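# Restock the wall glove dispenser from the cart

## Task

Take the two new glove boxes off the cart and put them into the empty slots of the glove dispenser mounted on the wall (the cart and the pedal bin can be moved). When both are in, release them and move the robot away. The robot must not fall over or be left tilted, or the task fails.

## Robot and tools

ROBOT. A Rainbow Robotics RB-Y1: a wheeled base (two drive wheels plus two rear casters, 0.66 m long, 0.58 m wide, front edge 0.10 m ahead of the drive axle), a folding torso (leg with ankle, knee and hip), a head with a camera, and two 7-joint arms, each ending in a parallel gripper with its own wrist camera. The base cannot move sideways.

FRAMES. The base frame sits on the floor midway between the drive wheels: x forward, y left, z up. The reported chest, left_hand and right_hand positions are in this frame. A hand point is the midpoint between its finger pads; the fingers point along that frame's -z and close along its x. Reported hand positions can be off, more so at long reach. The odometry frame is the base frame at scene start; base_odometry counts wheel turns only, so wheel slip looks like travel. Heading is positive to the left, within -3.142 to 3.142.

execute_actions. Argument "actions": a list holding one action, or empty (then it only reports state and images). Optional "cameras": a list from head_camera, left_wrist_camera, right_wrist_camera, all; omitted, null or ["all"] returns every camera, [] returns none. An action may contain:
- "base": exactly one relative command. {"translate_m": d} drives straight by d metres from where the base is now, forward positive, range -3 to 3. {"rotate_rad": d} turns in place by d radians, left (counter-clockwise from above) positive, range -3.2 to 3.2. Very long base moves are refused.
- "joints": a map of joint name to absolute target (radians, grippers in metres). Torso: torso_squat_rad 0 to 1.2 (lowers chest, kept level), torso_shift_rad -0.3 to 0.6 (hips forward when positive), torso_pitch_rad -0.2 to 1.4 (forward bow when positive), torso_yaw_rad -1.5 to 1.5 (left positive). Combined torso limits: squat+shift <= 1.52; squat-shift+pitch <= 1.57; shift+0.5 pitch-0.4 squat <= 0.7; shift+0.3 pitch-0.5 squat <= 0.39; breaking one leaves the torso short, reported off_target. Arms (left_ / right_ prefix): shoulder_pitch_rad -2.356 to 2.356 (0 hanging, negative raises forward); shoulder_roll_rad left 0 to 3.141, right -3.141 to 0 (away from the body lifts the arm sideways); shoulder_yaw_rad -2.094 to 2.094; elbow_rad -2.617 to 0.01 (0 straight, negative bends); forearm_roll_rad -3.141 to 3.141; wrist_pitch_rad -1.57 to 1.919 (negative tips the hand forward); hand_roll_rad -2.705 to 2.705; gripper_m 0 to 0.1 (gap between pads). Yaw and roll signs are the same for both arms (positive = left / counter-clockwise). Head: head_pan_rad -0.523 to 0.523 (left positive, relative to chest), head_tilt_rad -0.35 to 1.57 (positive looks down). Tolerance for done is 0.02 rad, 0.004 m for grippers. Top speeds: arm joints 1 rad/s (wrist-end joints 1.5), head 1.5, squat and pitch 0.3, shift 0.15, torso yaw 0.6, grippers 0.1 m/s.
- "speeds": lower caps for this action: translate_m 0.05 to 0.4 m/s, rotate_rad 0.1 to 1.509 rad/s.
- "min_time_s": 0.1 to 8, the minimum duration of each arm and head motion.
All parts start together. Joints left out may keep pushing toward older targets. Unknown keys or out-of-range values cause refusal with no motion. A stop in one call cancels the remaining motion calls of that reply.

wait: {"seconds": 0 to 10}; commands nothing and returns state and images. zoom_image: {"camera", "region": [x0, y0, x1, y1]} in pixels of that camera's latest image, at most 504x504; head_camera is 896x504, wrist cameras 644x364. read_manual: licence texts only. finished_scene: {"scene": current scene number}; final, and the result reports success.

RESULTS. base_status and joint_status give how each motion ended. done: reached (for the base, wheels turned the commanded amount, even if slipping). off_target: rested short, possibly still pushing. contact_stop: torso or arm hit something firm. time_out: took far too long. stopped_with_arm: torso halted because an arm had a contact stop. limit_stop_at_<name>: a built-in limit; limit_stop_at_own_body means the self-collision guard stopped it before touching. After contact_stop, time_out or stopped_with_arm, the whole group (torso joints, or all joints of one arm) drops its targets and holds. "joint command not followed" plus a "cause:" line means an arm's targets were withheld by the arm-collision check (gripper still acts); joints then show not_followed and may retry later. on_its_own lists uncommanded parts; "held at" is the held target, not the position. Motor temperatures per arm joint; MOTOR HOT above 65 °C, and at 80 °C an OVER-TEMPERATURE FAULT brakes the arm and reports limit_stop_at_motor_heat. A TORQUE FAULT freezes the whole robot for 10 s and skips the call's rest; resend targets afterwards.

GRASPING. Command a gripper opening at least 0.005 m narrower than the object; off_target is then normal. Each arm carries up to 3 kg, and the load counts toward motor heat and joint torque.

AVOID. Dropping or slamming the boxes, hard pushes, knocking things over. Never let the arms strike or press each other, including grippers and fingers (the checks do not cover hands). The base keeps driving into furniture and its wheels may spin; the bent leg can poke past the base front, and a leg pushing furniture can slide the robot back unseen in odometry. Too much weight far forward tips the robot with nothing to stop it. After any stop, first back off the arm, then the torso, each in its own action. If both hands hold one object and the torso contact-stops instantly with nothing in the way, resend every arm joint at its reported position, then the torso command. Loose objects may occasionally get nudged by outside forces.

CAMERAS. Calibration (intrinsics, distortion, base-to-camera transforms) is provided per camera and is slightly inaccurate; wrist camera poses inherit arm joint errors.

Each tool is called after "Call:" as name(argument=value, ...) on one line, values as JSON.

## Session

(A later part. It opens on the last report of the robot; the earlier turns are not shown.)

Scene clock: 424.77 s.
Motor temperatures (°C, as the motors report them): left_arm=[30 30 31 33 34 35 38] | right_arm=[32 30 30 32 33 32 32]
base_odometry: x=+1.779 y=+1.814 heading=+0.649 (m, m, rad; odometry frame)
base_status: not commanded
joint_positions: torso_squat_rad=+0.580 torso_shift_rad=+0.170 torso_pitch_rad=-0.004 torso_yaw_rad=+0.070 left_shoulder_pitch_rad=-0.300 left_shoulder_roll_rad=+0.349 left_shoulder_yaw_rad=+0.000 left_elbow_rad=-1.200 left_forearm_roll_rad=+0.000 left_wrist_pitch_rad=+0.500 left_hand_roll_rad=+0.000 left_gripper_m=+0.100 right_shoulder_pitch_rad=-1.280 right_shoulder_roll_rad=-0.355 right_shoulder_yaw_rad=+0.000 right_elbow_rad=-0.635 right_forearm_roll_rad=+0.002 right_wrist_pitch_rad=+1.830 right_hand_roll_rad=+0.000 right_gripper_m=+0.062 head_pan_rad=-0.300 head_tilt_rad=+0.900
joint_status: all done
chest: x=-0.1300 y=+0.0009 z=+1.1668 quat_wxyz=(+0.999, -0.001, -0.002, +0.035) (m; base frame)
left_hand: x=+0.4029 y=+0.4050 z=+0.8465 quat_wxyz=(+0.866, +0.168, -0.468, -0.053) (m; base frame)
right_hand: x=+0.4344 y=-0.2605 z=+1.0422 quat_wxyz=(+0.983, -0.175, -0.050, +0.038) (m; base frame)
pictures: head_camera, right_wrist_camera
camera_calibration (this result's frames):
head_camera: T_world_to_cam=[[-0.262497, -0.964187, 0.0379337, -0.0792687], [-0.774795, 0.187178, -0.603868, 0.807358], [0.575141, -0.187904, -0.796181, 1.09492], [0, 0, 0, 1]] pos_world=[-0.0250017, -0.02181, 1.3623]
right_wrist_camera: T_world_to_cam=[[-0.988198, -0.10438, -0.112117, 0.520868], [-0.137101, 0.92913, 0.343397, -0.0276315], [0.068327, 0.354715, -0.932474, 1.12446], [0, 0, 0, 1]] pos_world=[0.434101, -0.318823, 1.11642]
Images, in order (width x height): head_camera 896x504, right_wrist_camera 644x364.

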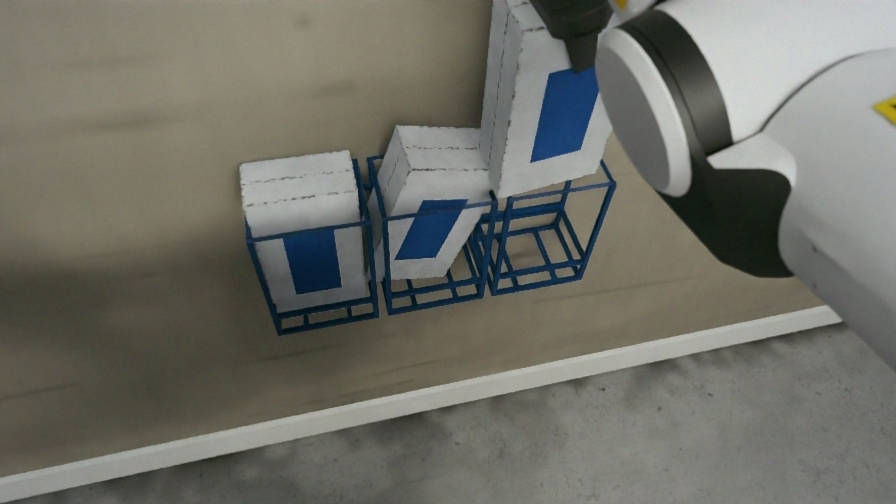

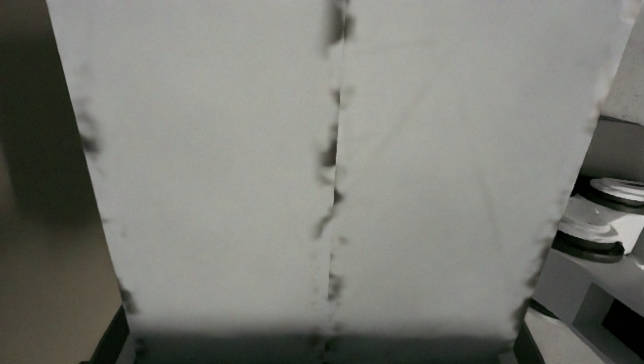

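Call:
execute_actions(actions=[{"joints":{"torso_squat_rad":0.45,"torso_shift_rad":0.16,"torso_pitch_rad":0}}], cameras=[])

Call:
execute_actions(actions=[{"joints":{"torso_yaw_rad":0.035,"right_shoulder_pitch_rad":-1.27,"right_shoulder_roll_rad":-0.349,"right_elbow_rad":-0.63,"right_forearm_roll_rad":0},"base":{"translate_m":0.008},"speeds":{"translate_m":0.05}}], cameras=["head_camera"])

Scene clock: 433.77 s.
Motor temperatures (°C, as the motors report them): left_arm=[30 30 31 33 34 34 38] | right_arm=[31 30 30 32 35 32 32]
base_odometry: x=+1.779 y=+1.814 heading=+0.649 (m, m, rad; odometry frame)
base_status: not commanded
joint_positions: torso_squat_rad=+0.450 torso_shift_rad=+0.160 torso_pitch_rad=+0.000 torso_yaw_rad=+0.070 left_shoulder_pitch_rad=-0.300 left_shoulder_roll_rad=+0.349 left_shoulder_yaw_rad=+0.000 left_elbow_rad=-1.200 left_forearm_roll_rad=+0.000 left_wrist_pitch_rad=+0.500 left_hand_roll_rad=+0.000 left_gripper_m=+0.100 right_shoulder_pitch_rad=-1.270 right_shoulder_roll_rad=-0.349 right_shoulder_yaw_rad=+0.000 right_elbow_rad=-0.630 right_forearm_roll_rad=+0.000 right_wrist_pitch_rad=+1.830 right_hand_roll_rad=+0.000 right_gripper_m=+0.062 head_pan_rad=-0.300 head_tilt_rad=+0.900
joint_status: all done
chest: x=-0.1275 y=+0.0007 z=+1.2122 quat_wxyz=(+0.999, +0.000, +0.000, +0.035) (m; base frame)
left_hand: x=+0.4040 y=+0.4051 z=+0.8898 quat_wxyz=(+0.867, +0.169, -0.467, -0.053) (m; base frame)
right_hand: x=+0.4332 y=-0.2590 z=+1.0771 quat_wxyz=(+0.983, -0.172, -0.040, +0.041) (m; base frame)
pictures: none
No camera images: the call's "cameras" was empty. Leave "cameras" out to get every camera's image.

Scene clock: 435.10 s.
Motor temperatures (°C, as the motors report them): left_arm=[30 30 31 33 34 34 38] | right_arm=[31 30 30 32 35 32 32]
base_odometry: x=+1.786 y=+1.819 heading=+0.648 (m, m, rad; odometry frame)
base_status: done
joint_positions: torso_squat_rad=+0.450 torso_shift_rad=+0.160 torso_pitch_rad=+0.000 torso_yaw_rad=+0.035 left_shoulder_pitch_rad=-0.300 left_shoulder_roll_rad=+0.349 left_shoulder_yaw_rad=+0.000 left_elbow_rad=-1.200 left_forearm_roll_rad=+0.000 left_wrist_pitch_rad=+0.500 left_hand_roll_rad=+0.000 left_gripper_m=+0.100 right_shoulder_pitch_rad=-1.269 right_shoulder_roll_rad=-0.349 right_shoulder_yaw_rad=+0.000 right_elbow_rad=-0.630 right_forearm_roll_rad=+0.000 right_wrist_pitch_rad=+1.830 right_hand_roll_rad=+0.000 right_gripper_m=+0.062 head_pan_rad=-0.300 head_tilt_rad=+0.900
joint_status: all done
chest: x=-0.1275 y=+0.0006 z=+1.2122 quat_wxyz=(+1.000, +0.000, +0.000, +0.017) (m; base frame)
left_hand: x=+0.4179 y=+0.3862 z=+0.8900 quat_wxyz=(+0.866, +0.161, -0.470, -0.068) (m; base frame)
right_hand: x=+0.4236 y=-0.2785 z=+1.0769 quat_wxyz=(+0.984, -0.173, -0.037, +0.023) (m; base frame)
pictures: head_camera
camera_calibration (this result's frames):
head_camera: T_world_to_cam=[[-0.295692, -0.954515, 0.0383025, -0.0852799], [-0.770309, 0.214531, -0.6005, 0.833186], [0.564969, -0.207068, -0.798707, 1.13132], [0, 0, 0, 1]] pos_world=[-0.0225692, -0.0258849, 1.40719]
Images, in order (width x height): head_camera 896x504.

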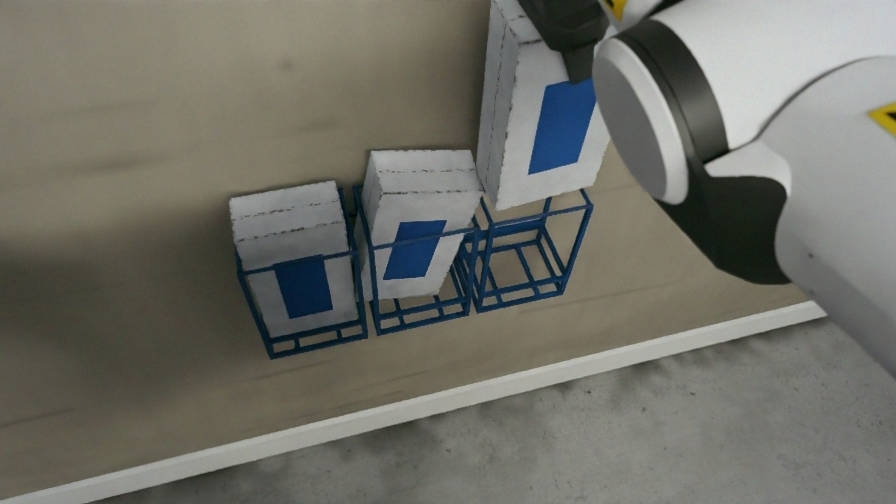

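Call:
execute_actions(actions=[{"joints":{"torso_squat_rad":0.68,"torso_shift_rad":0.185}}], cameras=["head_camera"])

Scene clock: 438.37 s.
Motor temperatures (°C, as the motors report them): left_arm=[30 30 31 33 34 34 38] | right_arm=[31 30 30 32 35 32 32]
base_odometry: x=+1.786 y=+1.819 heading=+0.648 (m, m, rad; odometry frame)
base_status: not commanded
joint_positions: torso_squat_rad=+0.642 torso_shift_rad=+0.178 torso_pitch_rad=-0.006 torso_yaw_rad=+0.035 left_shoulder_pitch_rad=-0.300 left_shoulder_roll_rad=+0.349 left_shoulder_yaw_rad=+0.000 left_elbow_rad=-1.200 left_forearm_roll_rad=+0.000 left_wrist_pitch_rad=+0.500 left_hand_roll_rad=+0.000 left_gripper_m=+0.100 right_shoulder_pitch_rad=-1.276 right_shoulder_roll_rad=-0.352 right_shoulder_yaw_rad=+0.000 right_elbow_rad=-0.633 right_forearm_roll_rad=+0.001 right_wrist_pitch_rad=+1.830 right_hand_roll_rad=+0.000 right_gripper_m=+0.062 head_pan_rad=-0.300 head_tilt_rad=+0.900
joint_status: torso_squat_rad contact_stop (moved +0.192 of +0.230); the others done
on_its_own: torso_squat_rad is held at +0.642, not at your +0.680, since a contact_stop
chest: x=-0.1304 y=+0.0009 z=+1.1418 quat_wxyz=(+1.000, +0.000, -0.003, +0.017) (m; base frame)
left_hand: x=+0.4167 y=+0.3863 z=+0.8224 quat_wxyz=(+0.864, +0.160, -0.472, -0.067) (m; base frame)
right_hand: x=+0.4235 y=-0.2787 z=+1.0145 quat_wxyz=(+0.983, -0.174, -0.045, +0.022) (m; base frame)
pictures: head_camera
camera_calibration (this result's frames):
head_camera: T_world_to_cam=[[-0.29593, -0.954483, 0.0372506, -0.0820103], [-0.766844, 0.21414, -0.605057, 0.794292], [0.56954, -0.20762, -0.79531, 1.07348], [0, 0, 0, 1]] pos_world=[-0.0265627, -0.025491, 1.3374]
Images, in order (width x height): head_camera 896x504.

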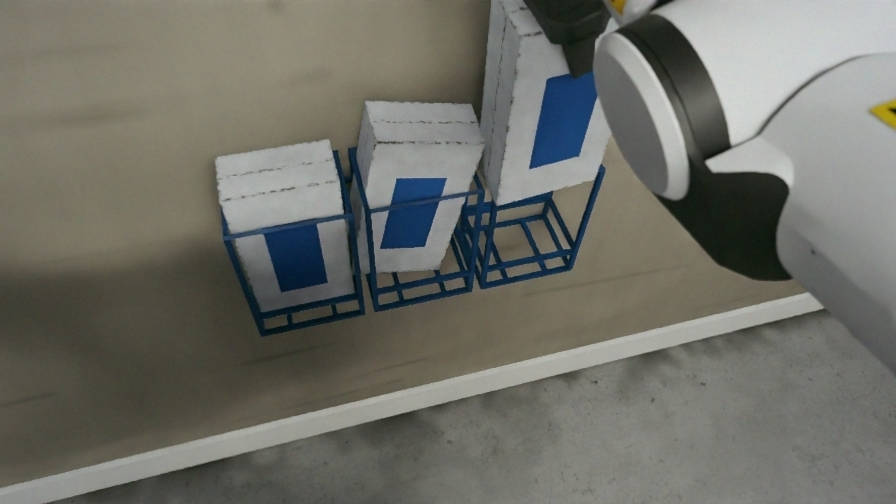

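Call:
execute_actions(actions=[{"joints":{"torso_squat_rad":0.55,"torso_shift_rad":0.17,"torso_pitch_rad":0}}], cameras=[])

Call:
execute_actions(actions=[{"joints":{"right_shoulder_pitch_rad":-1.27,"right_shoulder_roll_rad":-0.349,"right_elbow_rad":-0.63,"right_forearm_roll_rad":0,"right_wrist_pitch_rad":1.8},"base":{"translate_m":0.008},"speeds":{"translate_m":0.05}}], cameras=[])

Call:
execute_actions(actions=[{"joints":{"torso_squat_rad":0.7,"torso_shift_rad":0.188}}], cameras=["head_camera"])

Scene clock: 447.70 s.
Motor temperatures (°C, as the motors report them): left_arm=[30 30 31 33 34 34 38] | right_arm=[30 30 30 32 34 32 32]
base_odometry: x=+1.786 y=+1.819 heading=+0.648 (m, m, rad; odometry frame)
base_status: not commanded
joint_positions: torso_squat_rad=+0.550 torso_shift_rad=+0.170 torso_pitch_rad=+0.000 torso_yaw_rad=+0.035 left_shoulder_pitch_rad=-0.300 left_shoulder_roll_rad=+0.349 left_shoulder_yaw_rad=+0.000 left_elbow_rad=-1.200 left_forearm_roll_rad=+0.000 left_wrist_pitch_rad=+0.500 left_hand_roll_rad=+0.000 left_gripper_m=+0.100 right_shoulder_pitch_rad=-1.270 right_shoulder_roll_rad=-0.349 right_shoulder_yaw_rad=+0.000 right_elbow_rad=-0.630 right_forearm_roll_rad=+0.000 right_wrist_pitch_rad=+1.830 right_hand_roll_rad=+0.000 right_gripper_m=+0.062 head_pan_rad=-0.300 head_tilt_rad=+0.900
joint_status: all done
chest: x=-0.1269 y=+0.0007 z=+1.1781 quat_wxyz=(+1.000, +0.000, +0.000, +0.017) (m; base frame)
left_hand: x=+0.4183 y=+0.3863 z=+0.8556 quat_wxyz=(+0.866, +0.160, -0.469, -0.068) (m; base frame)
right_hand: x=+0.4243 y=-0.2786 z=+1.0429 quat_wxyz=(+0.984, -0.173, -0.037, +0.023) (m; base frame)
pictures: none
No camera images: the call's "cameras" was empty. Leave "cameras" out to get every camera's image.

Scene clock: 448.73 s.
Motor temperatures (°C, as the motors report them): left_arm=[30 30 31 33 34 34 38] | right_arm=[30 30 30 32 34 32 32]
base_odometry: x=+1.792 y=+1.824 heading=+0.647 (m, m, rad; odometry frame)
base_status: done
joint_positions: torso_squat_rad=+0.550 torso_shift_rad=+0.170 torso_pitch_rad=+0.000 torso_yaw_rad=+0.035 left_shoulder_pitch_rad=-0.300 left_shoulder_roll_rad=+0.349 left_shoulder_yaw_rad=+0.000 left_elbow_rad=-1.200 left_forearm_roll_rad=+0.000 left_wrist_pitch_rad=+0.500 left_hand_roll_rad=+0.000 left_gripper_m=+0.100 right_shoulder_pitch_rad=-1.269 right_shoulder_roll_rad=-0.349 right_shoulder_yaw_rad=+0.000 right_elbow_rad=-0.630 right_forearm_roll_rad=+0.000 right_wrist_pitch_rad=+1.800 right_hand_roll_rad=+0.000 right_gripper_m=+0.062 head_pan_rad=-0.300 head_tilt_rad=+0.900
joint_status: all done
chest: x=-0.1269 y=+0.0007 z=+1.1781 quat_wxyz=(+1.000, +0.000, +0.000, +0.017) (m; base frame)
left_hand: x=+0.4183 y=+0.3863 z=+0.8558 quat_wxyz=(+0.866, +0.160, -0.469, -0.068) (m; base frame)
right_hand: x=+0.4310 y=-0.2782 z=+1.0434 quat_wxyz=(+0.983, -0.173, -0.052, +0.026) (m; base frame)
pictures: none
No camera images: the call's "cameras" was empty. Leave "cameras" out to get every camera's image.

Scene clock: 450.07 s.
Motor temperatures (°C, as the motors report them): left_arm=[30 30 31 33 34 34 38] | right_arm=[30 30 30 32 34 32 32]
base_odometry: x=+1.792 y=+1.824 heading=+0.647 (m, m, rad; odometry frame)
base_status: not commanded
joint_positions: torso_squat_rad=+0.659 torso_shift_rad=+0.180 torso_pitch_rad=-0.007 torso_yaw_rad=+0.035 left_shoulder_pitch_rad=-0.300 left_shoulder_roll_rad=+0.349 left_shoulder_yaw_rad=+0.000 left_elbow_rad=-1.200 left_forearm_roll_rad=+0.000 left_wrist_pitch_rad=+0.500 left_hand_roll_rad=+0.000 left_gripper_m=+0.100 right_shoulder_pitch_rad=-1.277 right_shoulder_roll_rad=-0.353 right_shoulder_yaw_rad=+0.000 right_elbow_rad=-0.634 right_forearm_roll_rad=+0.001 right_wrist_pitch_rad=+1.800 right_hand_roll_rad=+0.000 right_gripper_m=+0.062 head_pan_rad=-0.300 head_tilt_rad=+0.900
joint_status: torso_squat_rad contact_stop (moved +0.109 of +0.150); the others done
on_its_own: torso_squat_rad is held at +0.659, not at your +0.700, since a contact_stop
chest: x=-0.1311 y=+0.0008 z=+1.1344 quat_wxyz=(+1.000, +0.000, -0.003, +0.017) (m; base frame)
left_hand: x=+0.4164 y=+0.3861 z=+0.8156 quat_wxyz=(+0.864, +0.160, -0.472, -0.067) (m; base frame)
right_hand: x=+0.4300 y=-0.2790 z=+1.0094 quat_wxyz=(+0.983, -0.174, -0.061, +0.024) (m; base frame)
pictures: head_camera
camera_calibration (this result's frames):
head_camera: T_world_to_cam=[[-0.2962, -0.954416, 0.0368279, -0.0815821], [-0.766056, 0.214361, -0.605977, 0.79038], [0.570459, -0.207703, -0.794629, 1.06738], [0, 0, 0, 1]] pos_world=[-0.0275866, -0.0255916, 1.33013]
Images, in order (width x height): head_camera 896x504.

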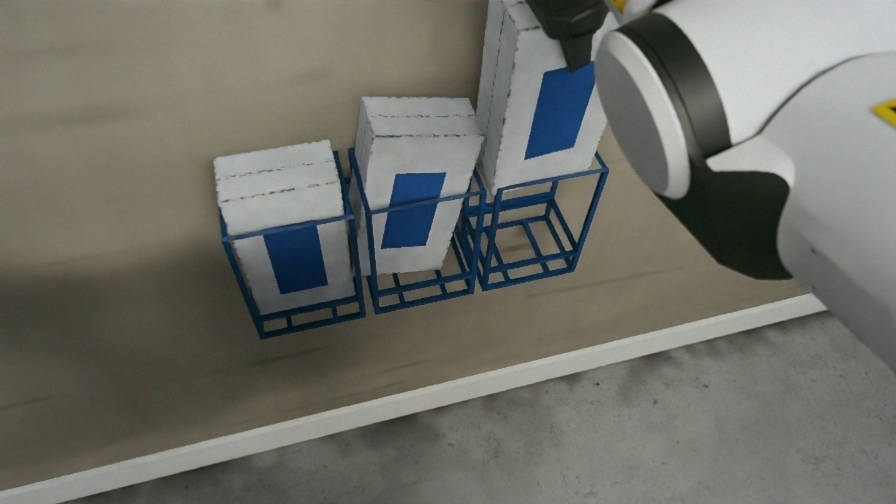

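Call:
zoom_image(camera="head_camera", region=[420, 80, 660, 300])

Region (420, 80, 660, 300) of head_camera's 896x504 image, scaled by 2.100, with more detail than that image has; it fills the top 462 rows of this view, and the rest is white.

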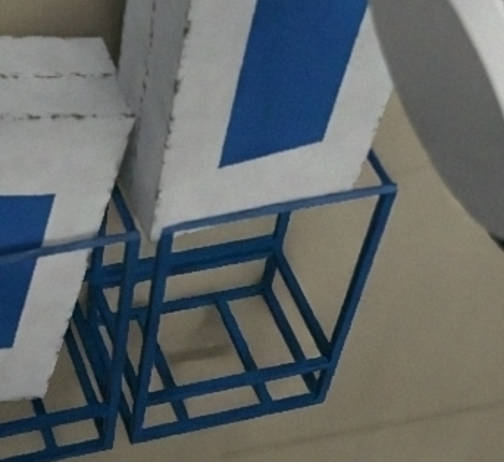

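Call:
execute_actions(actions=[{"joints":{"torso_squat_rad":0.58,"torso_shift_rad":0.172,"torso_pitch_rad":0}}], cameras=[])

Call:
execute_actions(actions=[{"joints":{"torso_yaw_rad":0.008,"right_shoulder_pitch_rad":-1.27,"right_shoulder_roll_rad":-0.349,"right_elbow_rad":-0.63,"right_forearm_roll_rad":0},"base":{"translate_m":0.007},"speeds":{"translate_m":0.05}}], cameras=[])

Call:
execute_actions(actions=[{"joints":{"torso_squat_rad":0.72,"torso_shift_rad":0.19}}], cameras=["head_camera"])

Scene clock: 461.60 s.
Motor temperatures (°C, as the motors report them): left_arm=[29 30 31 33 34 34 38] | right_arm=[30 30 30 32 35 32 32]
base_odometry: x=+1.792 y=+1.824 heading=+0.647 (m, m, rad; odometry frame)
base_status: not commanded
joint_positions: torso_squat_rad=+0.580 torso_shift_rad=+0.172 torso_pitch_rad=+0.000 torso_yaw_rad=+0.035 left_shoulder_pitch_rad=-0.300 left_shoulder_roll_rad=+0.349 left_shoulder_yaw_rad=+0.000 left_elbow_rad=-1.200 left_forearm_roll_rad=+0.000 left_wrist_pitch_rad=+0.500 left_hand_roll_rad=+0.000 left_gripper_m=+0.100 right_shoulder_pitch_rad=-1.270 right_shoulder_roll_rad=-0.349 right_shoulder_yaw_rad=+0.000 right_elbow_rad=-0.630 right_forearm_roll_rad=+0.000 right_wrist_pitch_rad=+1.800 right_hand_roll_rad=+0.000 right_gripper_m=+0.062 head_pan_rad=-0.300 head_tilt_rad=+0.900
joint_status: all done
chest: x=-0.1276 y=+0.0007 z=+1.1668 quat_wxyz=(+1.000, +0.000, +0.000, +0.017) (m; base frame)
left_hand: x=+0.4177 y=+0.3861 z=+0.8443 quat_wxyz=(+0.866, +0.160, -0.469, -0.068) (m; base frame)
right_hand: x=+0.4303 y=-0.2784 z=+1.0322 quat_wxyz=(+0.983, -0.173, -0.052, +0.026) (m; base frame)
pictures: none
No camera images: the call's "cameras" was empty. Leave "cameras" out to get every camera's image.

Scene clock: 463.10 s.
Motor temperatures (°C, as the motors report them): left_arm=[29 30 31 33 34 34 38] | right_arm=[30 30 30 32 34 32 32]
base_odometry: x=+1.798 y=+1.828 heading=+0.647 (m, m, rad; odometry frame)
base_status: done
joint_positions: torso_squat_rad=+0.580 torso_shift_rad=+0.172 torso_pitch_rad=+0.000 torso_yaw_rad=+0.008 left_shoulder_pitch_rad=-0.300 left_shoulder_roll_rad=+0.349 left_shoulder_yaw_rad=+0.000 left_elbow_rad=-1.200 left_forearm_roll_rad=+0.000 left_wrist_pitch_rad=+0.500 left_hand_roll_rad=+0.000 left_gripper_m=+0.100 right_shoulder_pitch_rad=-1.269 right_shoulder_roll_rad=-0.349 right_shoulder_yaw_rad=+0.000 right_elbow_rad=-0.630 right_forearm_roll_rad=+0.000 right_wrist_pitch_rad=+1.800 right_hand_roll_rad=+0.000 right_gripper_m=+0.062 head_pan_rad=-0.300 head_tilt_rad=+0.900
joint_status: all done
chest: x=-0.1277 y=+0.0006 z=+1.1668 quat_wxyz=(+1.000, +0.000, +0.000, +0.004) (m; base frame)
left_hand: x=+0.4278 y=+0.3713 z=+0.8446 quat_wxyz=(+0.865, +0.154, -0.472, -0.080) (m; base frame)
right_hand: x=+0.4225 y=-0.2931 z=+1.0320 quat_wxyz=(+0.984, -0.173, -0.049, +0.013) (m; base frame)
pictures: none
No camera images: the call's "cameras" was empty. Leave "cameras" out to get every camera's image.

Scene clock: 464.47 s.
Motor temperatures (°C, as the motors report them): left_arm=[29 30 31 33 34 34 38] | right_arm=[30 30 30 32 34 32 32]
base_odometry: x=+1.798 y=+1.828 heading=+0.647 (m, m, rad; odometry frame)
base_status: not commanded
joint_positions: torso_squat_rad=+0.720 torso_shift_rad=+0.190 torso_pitch_rad=+0.000 torso_yaw_rad=+0.008 left_shoulder_pitch_rad=-0.300 left_shoulder_roll_rad=+0.349 left_shoulder_yaw_rad=+0.000 left_elbow_rad=-1.200 left_forearm_roll_rad=+0.000 left_wrist_pitch_rad=+0.500 left_hand_roll_rad=+0.000 left_gripper_m=+0.100 right_shoulder_pitch_rad=-1.271 right_shoulder_roll_rad=-0.349 right_shoulder_yaw_rad=+0.000 right_elbow_rad=-0.631 right_forearm_roll_rad=+0.000 right_wrist_pitch_rad=+1.799 right_hand_roll_rad=+0.000 right_gripper_m=+0.062 head_pan_rad=-0.300 head_tilt_rad=+0.900
joint_status: all done
chest: x=-0.1285 y=+0.0005 z=+1.1067 quat_wxyz=(+1.000, +0.000, +0.000, +0.004) (m; base frame)
left_hand: x=+0.4270 y=+0.3713 z=+0.7846 quat_wxyz=(+0.865, +0.154, -0.472, -0.080) (m; base frame)
right_hand: x=+0.4225 y=-0.2930 z=+0.9730 quat_wxyz=(+0.983, -0.173, -0.051, +0.013) (m; base frame)
pictures: head_camera
camera_calibration (this result's frames):
head_camera: T_world_to_cam=[[-0.321321, -0.946195, 0.0382993, -0.0849162], [-0.76417, 0.235196, -0.600605, 0.769965], [0.559282, -0.222254, -0.798628, 1.04687], [0, 0, 0, 1]] pos_world=[-0.0243955, -0.028769, 1.30176]
Images, in order (width x height): head_camera 896x504.

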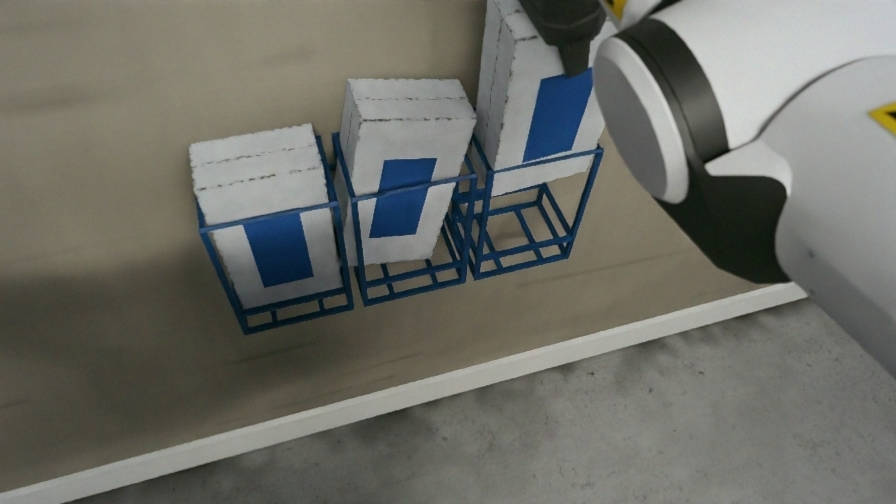

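Entering. Continue.

Call:
execute_actions(actions=[{"joints":{"torso_squat_rad":0.92,"torso_shift_rad":0.215}}], cameras=["head_camera"])

Scene clock: 468.30 s.
Motor temperatures (°C, as the motors report them): left_arm=[29 30 31 33 34 34 38] | right_arm=[30 30 30 32 34 33 32]
base_odometry: x=+1.798 y=+1.828 heading=+0.647 (m, m, rad; odometry frame)
base_status: not commanded
joint_positions: torso_squat_rad=+0.920 torso_shift_rad=+0.215 torso_pitch_rad=-0.001 torso_yaw_rad=+0.008 left_shoulder_pitch_rad=-0.300 left_shoulder_roll_rad=+0.349 left_shoulder_yaw_rad=+0.000 left_elbow_rad=-1.200 left_forearm_roll_rad=+0.000 left_wrist_pitch_rad=+0.500 left_hand_roll_rad=+0.000 left_gripper_m=+0.100 right_shoulder_pitch_rad=-1.278 right_shoulder_roll_rad=-0.352 right_shoulder_yaw_rad=+0.000 right_elbow_rad=-0.636 right_forearm_roll_rad=+0.001 right_wrist_pitch_rad=+1.796 right_hand_roll_rad=+0.000 right_gripper_m=+0.066 head_pan_rad=-0.300 head_tilt_rad=+0.900
joint_status: all done
chest: x=-0.1376 y=+0.0006 z=+1.0043 quat_wxyz=(+1.000, +0.000, +0.000, +0.004) (m; base frame)
left_hand: x=+0.4180 y=+0.3714 z=+0.6823 quat_wxyz=(+0.864, +0.154, -0.472, -0.079) (m; base frame)
right_hand: x=+0.4169 y=-0.2929 z=+0.8771 quat_wxyz=(+0.983, -0.175, -0.060, +0.013) (m; base frame)
pictures: head_camera
camera_calibration (this result's frames):
head_camera: T_world_to_cam=[[-0.321031, -0.946288, 0.0384557, -0.0839942], [-0.763903, 0.234727, -0.601128, 0.70202], [0.559814, -0.222357, -0.798227, 0.969818], [0, 0, 0, 1]] pos_world=[-0.0336064, -0.0286202, 1.19937]
Images, in order (width x height): head_camera 896x504.

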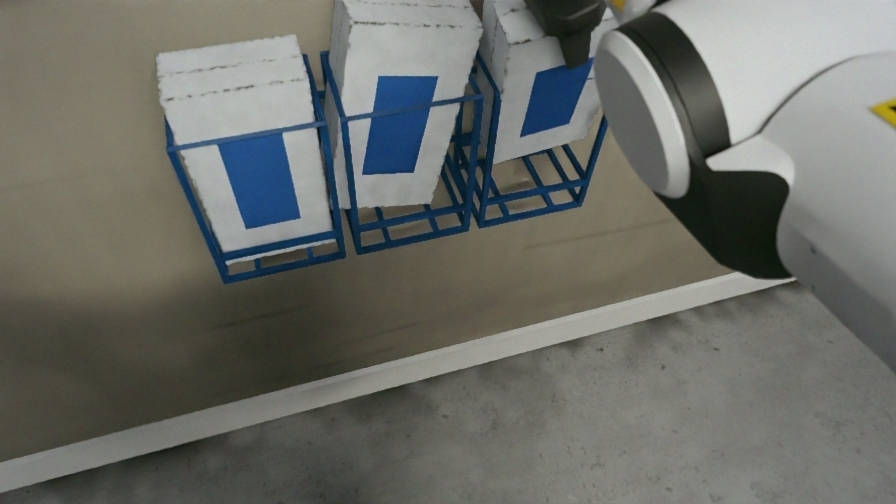

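Call:
execute_actions(actions=[{"joints":{"torso_squat_rad":0.88,"torso_shift_rad":0.225,"right_wrist_pitch_rad":1.91,"right_shoulder_pitch_rad":-1.27,"right_shoulder_roll_rad":-0.349,"right_elbow_rad":-0.63}}], cameras=[])

Call:
execute_actions(actions=[{"joints":{"torso_squat_rad":0.97,"torso_shift_rad":0.24}}], cameras=["head_camera"])

Scene clock: 474.63 s.
Motor temperatures (°C, as the motors report them): left_arm=[29 30 31 33 34 34 38] | right_arm=[30 30 30 32 34 38 32]
base_odometry: x=+1.798 y=+1.828 heading=+0.647 (m, m, rad; odometry frame)
base_status: not commanded
joint_positions: torso_squat_rad=+0.916 torso_shift_rad=+0.217 torso_pitch_rad=+0.001 torso_yaw_rad=+0.009 left_shoulder_pitch_rad=-0.300 left_shoulder_roll_rad=+0.349 left_shoulder_yaw_rad=+0.000 left_elbow_rad=-1.200 left_forearm_roll_rad=+0.000 left_wrist_pitch_rad=+0.500 left_hand_roll_rad=+0.000 left_gripper_m=+0.100 right_shoulder_pitch_rad=-1.286 right_shoulder_roll_rad=-0.356 right_shoulder_yaw_rad=+0.000 right_elbow_rad=-0.642 right_forearm_roll_rad=+0.003 right_wrist_pitch_rad=+1.805 right_hand_roll_rad=-0.001 right_gripper_m=+0.065 head_pan_rad=-0.300 head_tilt_rad=+0.900
joint_status: torso_squat_rad stopped_with_arm (moved -0.004 of -0.040); right_wrist_pitch_rad contact_stop (moved +0.009 of +0.114); the others done
on_its_own: torso_squat_rad is held at +0.916, not at your +0.880, since it stopped_with_arm; right_wrist_pitch_rad is held at +1.807, not at your +1.910, since a contact_stop
chest: x=-0.1361 y=+0.0005 z=+1.0063 quat_wxyz=(+1.000, +0.000, +0.000, +0.004) (m; base frame)
left_hand: x=+0.4190 y=+0.3717 z=+0.6837 quat_wxyz=(+0.865, +0.154, -0.471, -0.079) (m; base frame)
right_hand: x=+0.4190 y=-0.2932 z=+0.8845 quat_wxyz=(+0.982, -0.176, -0.062, +0.011) (m; base frame)
pictures: none
No camera images: the call's "cameras" was empty. Leave "cameras" out to get every camera's image.

not run: a stop came earlier in this reply.

Lift first, then tilt.

Call:
execute_actions(actions=[{"joints":{"torso_squat_rad":0.84,"torso_shift_rad":0.21}}], cameras=[])

Call:
execute_actions(actions=[{"joints":{"right_wrist_pitch_rad":1.88,"right_shoulder_pitch_rad":-1.28,"right_shoulder_roll_rad":-0.349,"right_shoulder_yaw_rad":0,"right_elbow_rad":-0.6,"right_forearm_roll_rad":0,"right_hand_roll_rad":0},"min_time_s":1.5}], cameras=["head_camera"])

Scene clock: 480.67 s.
Motor temperatures (°C, as the motors report them): left_arm=[29 30 31 33 34 34 38] | right_arm=[29 30 30 32 34 38 32]
base_odometry: x=+1.798 y=+1.828 heading=+0.647 (m, m, rad; odometry frame)
base_status: not commanded
joint_positions: torso_squat_rad=+0.840 torso_shift_rad=+0.210 torso_pitch_rad=+0.001 torso_yaw_rad=+0.009 left_shoulder_pitch_rad=-0.300 left_shoulder_roll_rad=+0.349 left_shoulder_yaw_rad=+0.000 left_elbow_rad=-1.200 left_forearm_roll_rad=+0.000 left_wrist_pitch_rad=+0.500 left_hand_roll_rad=+0.000 left_gripper_m=+0.100 right_shoulder_pitch_rad=-1.282 right_shoulder_roll_rad=-0.354 right_shoulder_yaw_rad=+0.000 right_elbow_rad=-0.639 right_forearm_roll_rad=+0.002 right_wrist_pitch_rad=+1.807 right_hand_roll_rad=-0.001 right_gripper_m=+0.064 head_pan_rad=-0.300 head_tilt_rad=+0.900
joint_status: all done
on_its_own: right_wrist_pitch_rad is held at +1.807, not at your +1.910, since a contact_stop
chest: x=-0.1304 y=+0.0005 z=+1.0469 quat_wxyz=(+1.000, +0.000, +0.000, +0.004) (m; base frame)
left_hand: x=+0.4248 y=+0.3716 z=+0.7245 quat_wxyz=(+0.865, +0.154, -0.471, -0.079) (m; base frame)
right_hand: x=+0.4228 y=-0.2930 z=+0.9219 quat_wxyz=(+0.983, -0.175, -0.057, +0.011) (m; base frame)
pictures: none
No camera images: the call's "cameras" was empty. Leave "cameras" out to get every camera's image.

Scene clock: 481.80 s.
Motor temperatures (°C, as the motors report them): left_arm=[29 30 31 33 34 34 38] | right_arm=[29 30 30 32 34 38 32]
base_odometry: x=+1.798 y=+1.828 heading=+0.647 (m, m, rad; odometry frame)
base_status: not commanded
joint_positions: torso_squat_rad=+0.840 torso_shift_rad=+0.210 torso_pitch_rad=+0.000 torso_yaw_rad=+0.009 left_shoulder_pitch_rad=-0.300 left_shoulder_roll_rad=+0.349 left_shoulder_yaw_rad=+0.000 left_elbow_rad=-1.200 left_forearm_roll_rad=+0.000 left_wrist_pitch_rad=+0.500 left_hand_roll_rad=+0.000 left_gripper_m=+0.100 right_shoulder_pitch_rad=-1.286 right_shoulder_roll_rad=-0.353 right_shoulder_yaw_rad=+0.000 right_elbow_rad=-0.625 right_forearm_roll_rad=+0.002 right_wrist_pitch_rad=+1.838 right_hand_roll_rad=-0.001 right_gripper_m=+0.065 head_pan_rad=-0.300 head_tilt_rad=+0.900
joint_status: right_elbow_rad contact_stop_at_right_wrist_pitch_rad (moved +0.014 of +0.039); right_wrist_pitch_rad contact_stop (moved +0.031 of +0.073); the others done
on_its_own: right_elbow_rad is held at -0.624, not at your -0.600, since a contact_stop; right_wrist_pitch_rad is held at +1.840, not at your +1.880, since a contact_stop
chest: x=-0.1304 y=+0.0005 z=+1.0469 quat_wxyz=(+1.000, +0.000, +0.000, +0.004) (m; base frame)
left_hand: x=+0.4248 y=+0.3717 z=+0.7245 quat_wxyz=(+0.865, +0.154, -0.472, -0.079) (m; base frame)
right_hand: x=+0.4142 y=-0.2933 z=+0.9196 quat_wxyz=(+0.984, -0.175, -0.037, +0.008) (m; base frame)
pictures: head_camera
camera_calibration (this result's frames):
head_camera: T_world_to_cam=[[-0.32064, -0.946419, 0.0384711, -0.083346], [-0.764564, 0.234626, -0.600327, 0.732244], [0.559135, -0.221903, -0.798829, 1.0003], [0, 0, 0, 1]] pos_world=[-0.0261781, -0.0287151, 1.24186]
Images, in order (width x height): head_camera 896x504.

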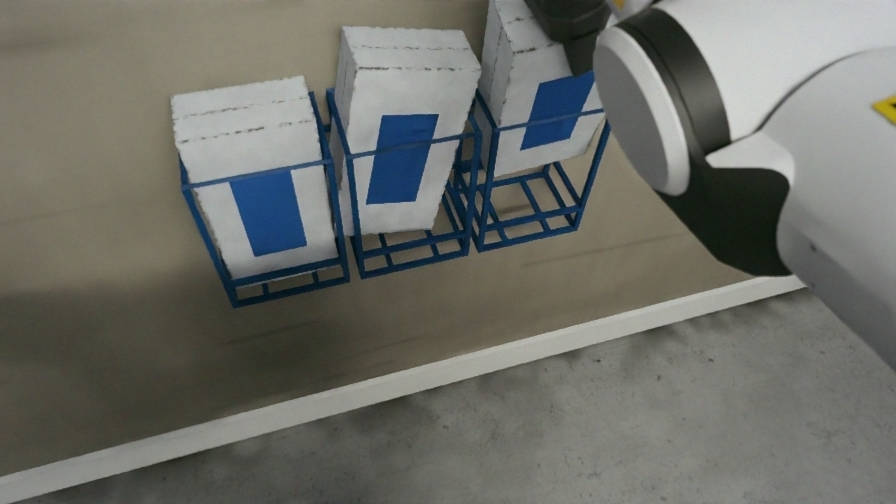

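Call:
execute_actions(actions=[{"joints":{"right_gripper_m":0.09}}], cameras=[])

Call:
execute_actions(actions=[{"joints":{"torso_squat_rad":0.45,"torso_shift_rad":0.16,"head_pan_rad":-0.2}}], cameras=["head_camera","right_wrist_camera"])

Scene clock: 489.73 s.
Motor temperatures (°C, as the motors report them): left_arm=[29 30 31 33 34 34 38] | right_arm=[29 30 30 32 34 38 32]
base_odometry: x=+1.798 y=+1.828 heading=+0.647 (m, m, rad; odometry frame)
base_status: not commanded
joint_positions: torso_squat_rad=+0.840 torso_shift_rad=+0.210 torso_pitch_rad=+0.000 torso_yaw_rad=+0.009 left_shoulder_pitch_rad=-0.300 left_shoulder_roll_rad=+0.349 left_shoulder_yaw_rad=+0.000 left_elbow_rad=-1.200 left_forearm_roll_rad=+0.000 left_wrist_pitch_rad=+0.500 left_hand_roll_rad=+0.000 left_gripper_m=+0.100 right_shoulder_pitch_rad=-1.285 right_shoulder_roll_rad=-0.353 right_shoulder_yaw_rad=+0.000 right_elbow_rad=-0.624 right_forearm_roll_rad=+0.002 right_wrist_pitch_rad=+1.840 right_hand_roll_rad=-0.001 right_gripper_m=+0.090 head_pan_rad=-0.300 head_tilt_rad=+0.900
joint_status: all done
on_its_own: right_elbow_rad is held at -0.624, not at your -0.600, since a contact_stop; right_wrist_pitch_rad is held at +1.840, not at your +1.880, since a contact_stop
chest: x=-0.1305 y=+0.0005 z=+1.0469 quat_wxyz=(+1.000, +0.000, +0.000, +0.004) (m; base frame)
left_hand: x=+0.4248 y=+0.3717 z=+0.7246 quat_wxyz=(+0.865, +0.154, -0.472, -0.079) (m; base frame)
right_hand: x=+0.4133 y=-0.2935 z=+0.9186 quat_wxyz=(+0.984, -0.175, -0.035, +0.008) (m; base frame)
pictures: none
No camera images: the call's "cameras" was empty. Leave "cameras" out to get every camera's image.

Scene clock: 491.87 s.
Motor temperatures (°C, as the motors report them): left_arm=[29 30 31 33 34 34 38] | right_arm=[30 30 30 31 34 37 32]
base_odometry: x=+1.798 y=+1.828 heading=+0.647 (m, m, rad; odometry frame)
base_status: not commanded
joint_positions: torso_squat_rad=+0.450 torso_shift_rad=+0.160 torso_pitch_rad=+0.000 torso_yaw_rad=+0.009 left_shoulder_pitch_rad=-0.300 left_shoulder_roll_rad=+0.349 left_shoulder_yaw_rad=+0.000 left_elbow_rad=-1.200 left_forearm_roll_rad=+0.000 left_wrist_pitch_rad=+0.500 left_hand_roll_rad=+0.000 left_gripper_m=+0.100 right_shoulder_pitch_rad=-1.285 right_shoulder_roll_rad=-0.353 right_shoulder_yaw_rad=+0.000 right_elbow_rad=-0.624 right_forearm_roll_rad=+0.002 right_wrist_pitch_rad=+1.840 right_hand_roll_rad=-0.001 right_gripper_m=+0.090 head_pan_rad=-0.200 head_tilt_rad=+0.900
joint_status: all done
on_its_own: right_elbow_rad is held at -0.624, not at your -0.600, since a contact_stop; right_wrist_pitch_rad is held at +1.840, not at your +1.880, since a contact_stop
chest: x=-0.1275 y=+0.0007 z=+1.2122 quat_wxyz=(+1.000, +0.000, +0.000, +0.004) (m; base frame)
left_hand: x=+0.4278 y=+0.3718 z=+0.8899 quat_wxyz=(+0.865, +0.154, -0.472, -0.079) (m; base frame)
right_hand: x=+0.4162 y=-0.2933 z=+1.0838 quat_wxyz=(+0.984, -0.175, -0.035, +0.008) (m; base frame)
pictures: head_camera, right_wrist_camera
camera_calibration (this result's frames):
head_camera: T_world_to_cam=[[-0.224652, -0.973682, 0.0384144, -0.078407], [-0.784106, 0.157226, -0.600381, 0.831752], [0.578541, -0.164998, -0.798791, 1.13269], [0, 0, 0, 1]] pos_world=[-0.02074, -0.0202247, 1.40716]
right_wrist_camera: T_world_to_cam=[[-0.994931, -0.0400008, -0.0922592, 0.50433], [-0.0697662, 0.935328, 0.346836, -0.0438523], [0.0724189, 0.351514, -0.933377, 1.17445], [0, 0, 0, 1]] pos_world=[0.413661, -0.351647, 1.15795]
Images, in order (width x height): head_camera 896x504, right_wrist_camera 644x364.

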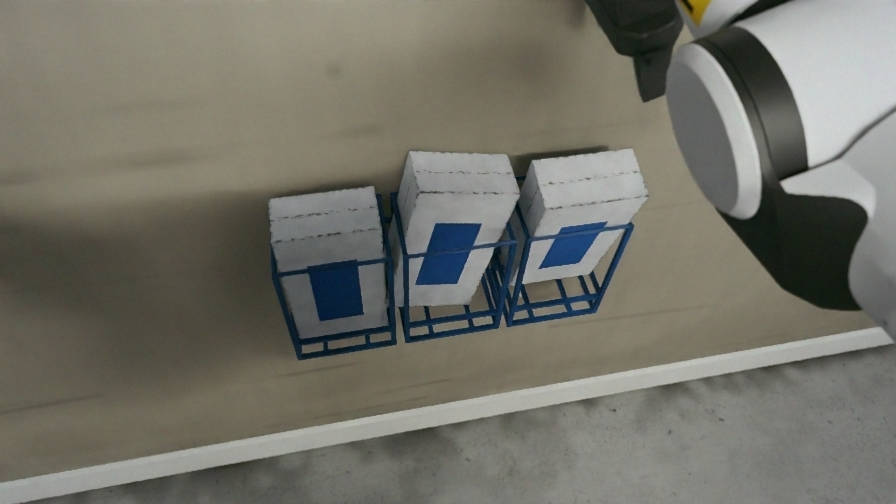

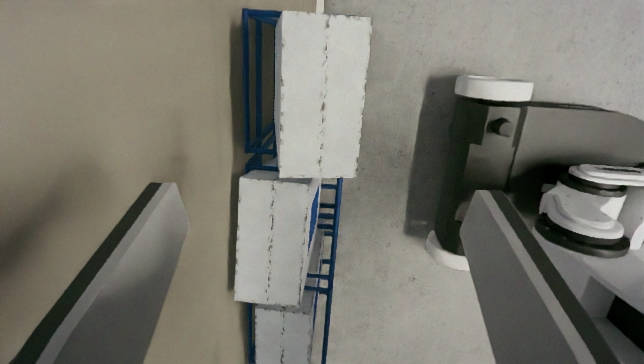

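Call:
execute_actions(actions=[{"base":{"translate_m":-0.09},"speeds":{"translate_m":0.1},"joints":{"right_gripper_m":0.0,"right_wrist_pitch_rad":1.9,"right_elbow_rad":-0.63,"right_shoulder_pitch_rad":-1.27}}], cameras=[])

Call:
execute_actions(actions=[{"joints":{"torso_squat_rad":0.85,"torso_shift_rad":0.21}}], cameras=["head_camera","right_wrist_camera"])

Scene clock: 502.53 s.
Motor temperatures (°C, as the motors report them): left_arm=[29 30 31 33 34 34 38] | right_arm=[30 30 30 31 34 36 32]
base_odometry: x=+1.726 y=+1.774 heading=+0.648 (m, m, rad; odometry frame)
base_status: done
joint_positions: torso_squat_rad=+0.450 torso_shift_rad=+0.160 torso_pitch_rad=+0.000 torso_yaw_rad=+0.009 left_shoulder_pitch_rad=-0.300 left_shoulder_roll_rad=+0.349 left_shoulder_yaw_rad=+0.000 left_elbow_rad=-1.200 left_forearm_roll_rad=+0.000 left_wrist_pitch_rad=+0.500 left_hand_roll_rad=+0.000 left_gripper_m=+0.100 right_shoulder_pitch_rad=-1.270 right_shoulder_roll_rad=-0.353 right_shoulder_yaw_rad=+0.000 right_elbow_rad=-0.630 right_forearm_roll_rad=+0.002 right_wrist_pitch_rad=+1.900 right_hand_roll_rad=-0.001 right_gripper_m=+0.000 head_pan_rad=-0.200 head_tilt_rad=+0.900
joint_status: all done
chest: x=-0.1276 y=+0.0007 z=+1.2122 quat_wxyz=(+1.000, +0.000, +0.000, +0.004) (m; base frame)
left_hand: x=+0.4277 y=+0.3718 z=+0.8900 quat_wxyz=(+0.865, +0.154, -0.472, -0.079) (m; base frame)
right_hand: x=+0.4000 y=-0.2957 z=+1.0776 quat_wxyz=(+0.985, -0.175, -0.001, +0.002) (m; base frame)
pictures: none
No camera images: the call's "cameras" was empty. Leave "cameras" out to get every camera's image.

Scene clock: 504.87 s.
Motor temperatures (°C, as the motors report them): left_arm=[29 30 31 33 34 34 38] | right_arm=[30 30 30 31 33 36 32]
base_odometry: x=+1.726 y=+1.774 heading=+0.648 (m, m, rad; odometry frame)
base_status: not commanded
joint_positions: torso_squat_rad=+0.850 torso_shift_rad=+0.210 torso_pitch_rad=+0.000 torso_yaw_rad=+0.009 left_shoulder_pitch_rad=-0.300 left_shoulder_roll_rad=+0.349 left_shoulder_yaw_rad=+0.000 left_elbow_rad=-1.200 left_forearm_roll_rad=+0.000 left_wrist_pitch_rad=+0.500 left_hand_roll_rad=+0.000 left_gripper_m=+0.100 right_shoulder_pitch_rad=-1.270 right_shoulder_roll_rad=-0.353 right_shoulder_yaw_rad=+0.000 right_elbow_rad=-0.630 right_forearm_roll_rad=+0.002 right_wrist_pitch_rad=+1.900 right_hand_roll_rad=-0.001 right_gripper_m=+0.000 head_pan_rad=-0.200 head_tilt_rad=+0.900
joint_status: all done
chest: x=-0.1317 y=+0.0005 z=+1.0418 quat_wxyz=(+1.000, +0.000, +0.000, +0.004) (m; base frame)
left_hand: x=+0.4236 y=+0.3716 z=+0.7197 quat_wxyz=(+0.865, +0.154, -0.472, -0.079) (m; base frame)
right_hand: x=+0.3959 y=-0.2958 z=+0.9072 quat_wxyz=(+0.985, -0.175, -0.001, +0.002) (m; base frame)
pictures: head_camera, right_wrist_camera
camera_calibration (this result's frames):
head_camera: T_world_to_cam=[[-0.224711, -0.973671, 0.0383483, -0.0729001], [-0.783934, 0.157267, -0.600596, 0.726415], [0.578751, -0.165023, -0.798633, 0.998858], [0, 0, 0, 1]] pos_world=[-0.0250109, -0.0203875, 1.2368]
right_wrist_camera: T_world_to_cam=[[-0.999471, -0.0163876, -0.0280856, 0.418318], [-0.0251802, 0.936558, 0.349607, -0.00148358], [0.0205746, 0.350129, -0.936476, 1.03495], [0, 0, 0, 1]] pos_world=[0.396766, -0.35412, 0.981469]
Images, in order (width x height): head_camera 896x504, right_wrist_camera 644x364.

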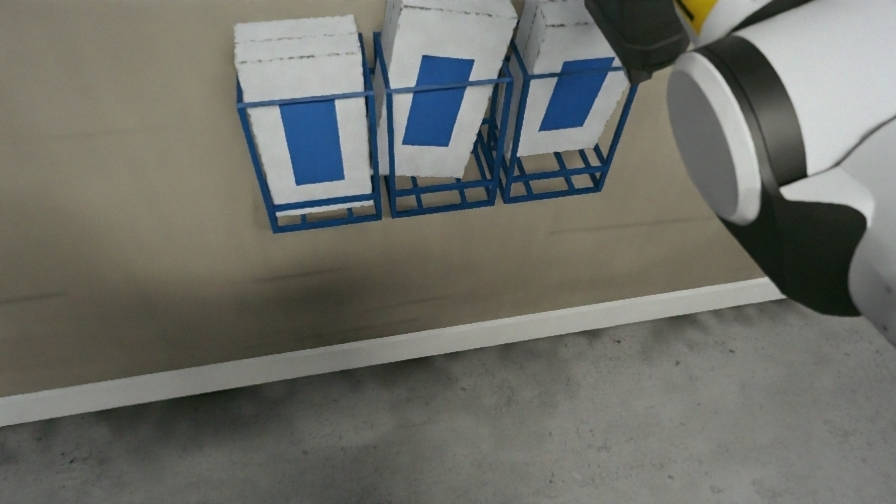

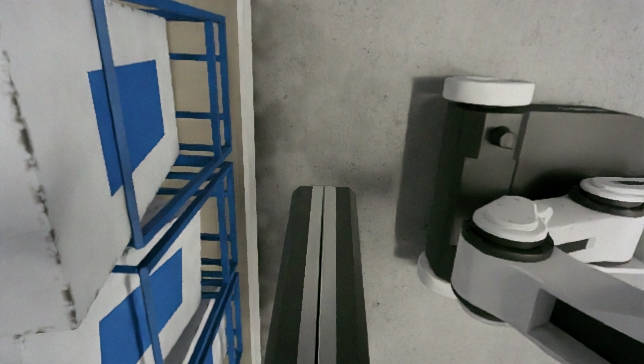

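Call:
execute_actions(actions=[{"base":{"translate_m":0.06},"speeds":{"translate_m":0.05}}], cameras=["head_camera","right_wrist_camera"])

Scene clock: 510.30 s.
Motor temperatures (°C, as the motors report them): left_arm=[29 30 31 33 34 34 38] | right_arm=[30 30 30 32 33 35 32]
base_odometry: x=+1.774 y=+1.810 heading=+0.647 (m, m, rad; odometry frame)
base_status: done
joint_positions: torso_squat_rad=+0.850 torso_shift_rad=+0.210 torso_pitch_rad=+0.000 torso_yaw_rad=+0.009 left_shoulder_pitch_rad=-0.300 left_shoulder_roll_rad=+0.349 left_shoulder_yaw_rad=+0.000 left_elbow_rad=-1.200 left_forearm_roll_rad=+0.000 left_wrist_pitch_rad=+0.500 left_hand_roll_rad=+0.000 left_gripper_m=+0.100 right_shoulder_pitch_rad=-1.270 right_shoulder_roll_rad=-0.353 right_shoulder_yaw_rad=+0.000 right_elbow_rad=-0.630 right_forearm_roll_rad=+0.002 right_wrist_pitch_rad=+1.900 right_hand_roll_rad=-0.001 right_gripper_m=+0.000 head_pan_rad=-0.200 head_tilt_rad=+0.900
joint_status: not commanded
chest: x=-0.1316 y=+0.0005 z=+1.0418 quat_wxyz=(+1.000, +0.000, +0.000, +0.004) (m; base frame)
left_hand: x=+0.4237 y=+0.3716 z=+0.7195 quat_wxyz=(+0.865, +0.154, -0.472, -0.079) (m; base frame)
right_hand: x=+0.3959 y=-0.2958 z=+0.9071 quat_wxyz=(+0.985, -0.175, -0.001, +0.002) (m; base frame)
pictures: head_camera, right_wrist_camera
camera_calibration (this result's frames):
head_camera: T_world_to_cam=[[-0.224718, -0.973668, 0.0383644, -0.0729108], [-0.784034, 0.157292, -0.600457, 0.726308], [0.578612, -0.165012, -0.798736, 0.998893], [0, 0, 0, 1]] pos_world=[-0.0249054, -0.0204035, 1.23677]
right_wrist_camera: T_world_to_cam=[[-0.999477, -0.0163941, -0.0278762, 0.418163], [-0.0251137, 0.936546, 0.349644, -0.00149769], [0.0203753, 0.350161, -0.936468, 1.0349], [0, 0, 0, 1]] pos_world=[0.39682, -0.354124, 0.981333]
Images, in order (width x height): head_camera 896x504, right_wrist_camera 644x364.

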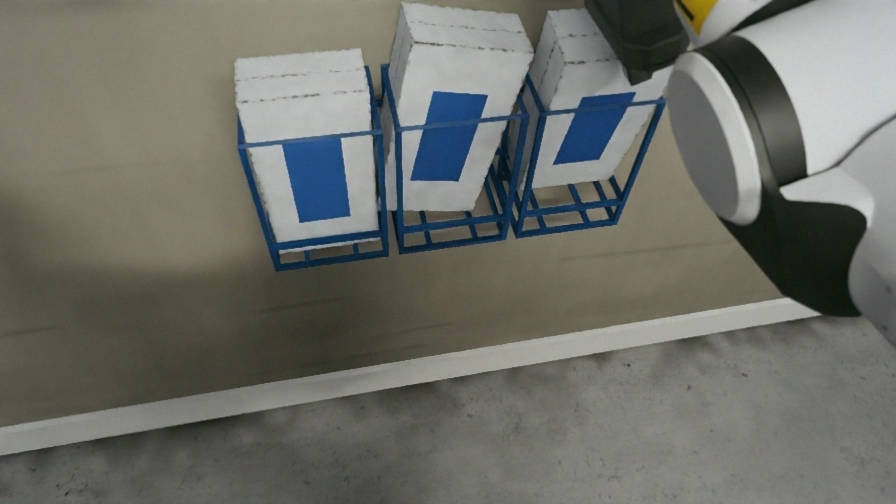

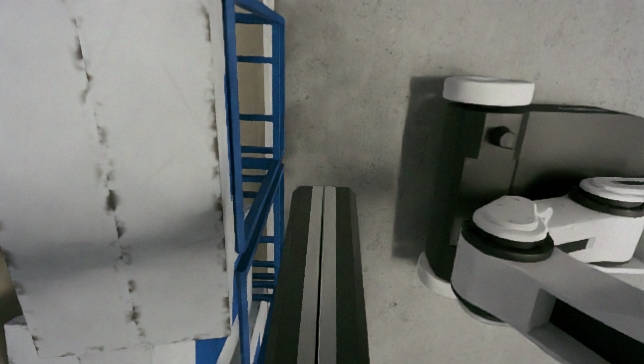

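Call:
execute_actions(actions=[{"joints":{"torso_squat_rad":0.885,"torso_shift_rad":0.215}}], cameras=[])

Call:
execute_actions(actions=[{"base":{"translate_m":0.035},"speeds":{"translate_m":0.05}}], cameras=["head_camera","right_wrist_camera"])

Scene clock: 517.30 s.
Motor temperatures (°C, as the motors report them): left_arm=[29 30 31 33 34 34 38] | right_arm=[30 30 30 32 33 34 32]
base_odometry: x=+1.774 y=+1.810 heading=+0.647 (m, m, rad; odometry frame)
base_status: not commanded
joint_positions: torso_squat_rad=+0.885 torso_shift_rad=+0.215 torso_pitch_rad=+0.000 torso_yaw_rad=+0.009 left_shoulder_pitch_rad=-0.300 left_shoulder_roll_rad=+0.349 left_shoulder_yaw_rad=+0.000 left_elbow_rad=-1.200 left_forearm_roll_rad=+0.000 left_wrist_pitch_rad=+0.500 left_hand_roll_rad=+0.000 left_gripper_m=+0.100 right_shoulder_pitch_rad=-1.270 right_shoulder_roll_rad=-0.353 right_shoulder_yaw_rad=+0.000 right_elbow_rad=-0.630 right_forearm_roll_rad=+0.002 right_wrist_pitch_rad=+1.900 right_hand_roll_rad=-0.001 right_gripper_m=+0.000 head_pan_rad=-0.200 head_tilt_rad=+0.900
joint_status: all done
chest: x=-0.1334 y=+0.0005 z=+1.0230 quat_wxyz=(+1.000, +0.000, +0.000, +0.004) (m; base frame)
left_hand: x=+0.4219 y=+0.3716 z=+0.7009 quat_wxyz=(+0.865, +0.154, -0.472, -0.079) (m; base frame)
right_hand: x=+0.3942 y=-0.2959 z=+0.8884 quat_wxyz=(+0.985, -0.175, -0.001, +0.002) (m; base frame)
pictures: none
No camera images: the call's "cameras" was empty. Leave "cameras" out to get every camera's image.

Scene clock: 519.07 s.
Motor temperatures (°C, as the motors report them): left_arm=[29 30 31 33 34 34 38] | right_arm=[30 30 30 32 33 34 32]
base_odometry: x=+1.802 y=+1.831 heading=+0.647 (m, m, rad; odometry frame)
base_status: done
joint_positions: torso_squat_rad=+0.885 torso_shift_rad=+0.215 torso_pitch_rad=+0.000 torso_yaw_rad=+0.009 left_shoulder_pitch_rad=-0.300 left_shoulder_roll_rad=+0.349 left_shoulder_yaw_rad=+0.000 left_elbow_rad=-1.200 left_forearm_roll_rad=+0.000 left_wrist_pitch_rad=+0.500 left_hand_roll_rad=+0.000 left_gripper_m=+0.100 right_shoulder_pitch_rad=-1.270 right_shoulder_roll_rad=-0.353 right_shoulder_yaw_rad=+0.000 right_elbow_rad=-0.630 right_forearm_roll_rad=+0.002 right_wrist_pitch_rad=+1.900 right_hand_roll_rad=-0.001 right_gripper_m=+0.000 head_pan_rad=-0.200 head_tilt_rad=+0.900
joint_status: not commanded
chest: x=-0.1334 y=+0.0005 z=+1.0230 quat_wxyz=(+1.000, +0.000, +0.000, +0.004) (m; base frame)
left_hand: x=+0.4219 y=+0.3716 z=+0.7008 quat_wxyz=(+0.865, +0.154, -0.472, -0.079) (m; base frame)
right_hand: x=+0.3942 y=-0.2959 z=+0.8883 quat_wxyz=(+0.985, -0.175, -0.001, +0.002) (m; base frame)
pictures: head_camera, right_wrist_camera
camera_calibration (this result's frames):
head_camera: T_world_to_cam=[[-0.224728, -0.973666, 0.038363, -0.0725979], [-0.784032, 0.157301, -0.600458, 0.7137], [0.578611, -0.165018, -0.798736, 0.984923], [0, 0, 0, 1]] pos_world=[-0.0266382, -0.0204223, 1.21802]
right_wrist_camera: T_world_to_cam=[[-0.99948, -0.0163568, -0.0278009, 0.41583], [-0.0250525, 0.936546, 0.349648, 0.00501636], [0.0203177, 0.350162, -0.936469, 1.0174], [0, 0, 0, 1]] pos_world=[0.395068, -0.354153, 0.962573]
Images, in order (width x height): head_camera 896x504, right_wrist_camera 644x364.

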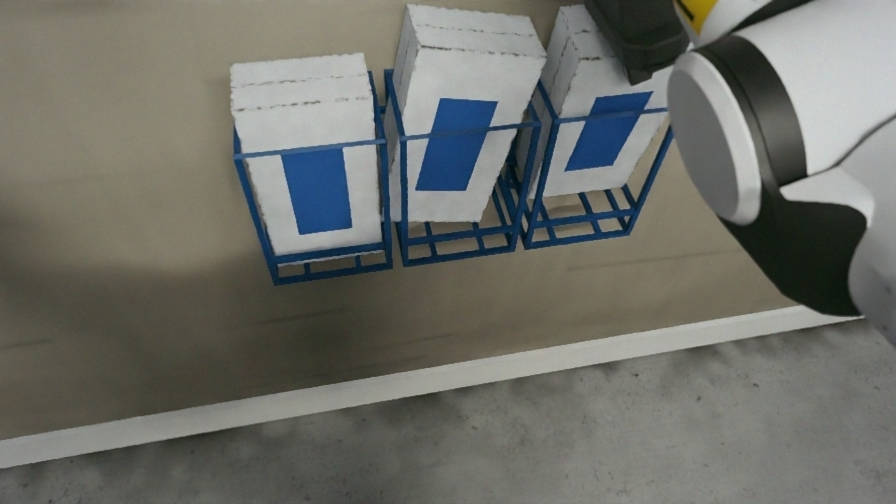

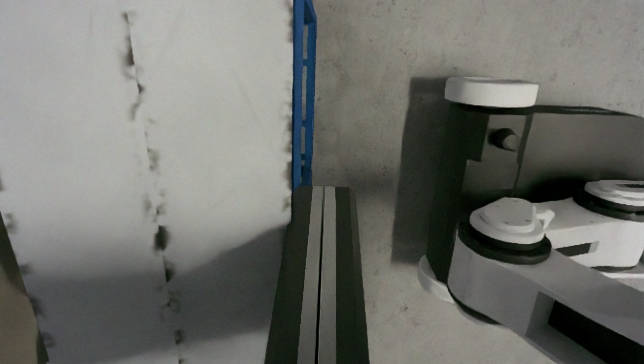

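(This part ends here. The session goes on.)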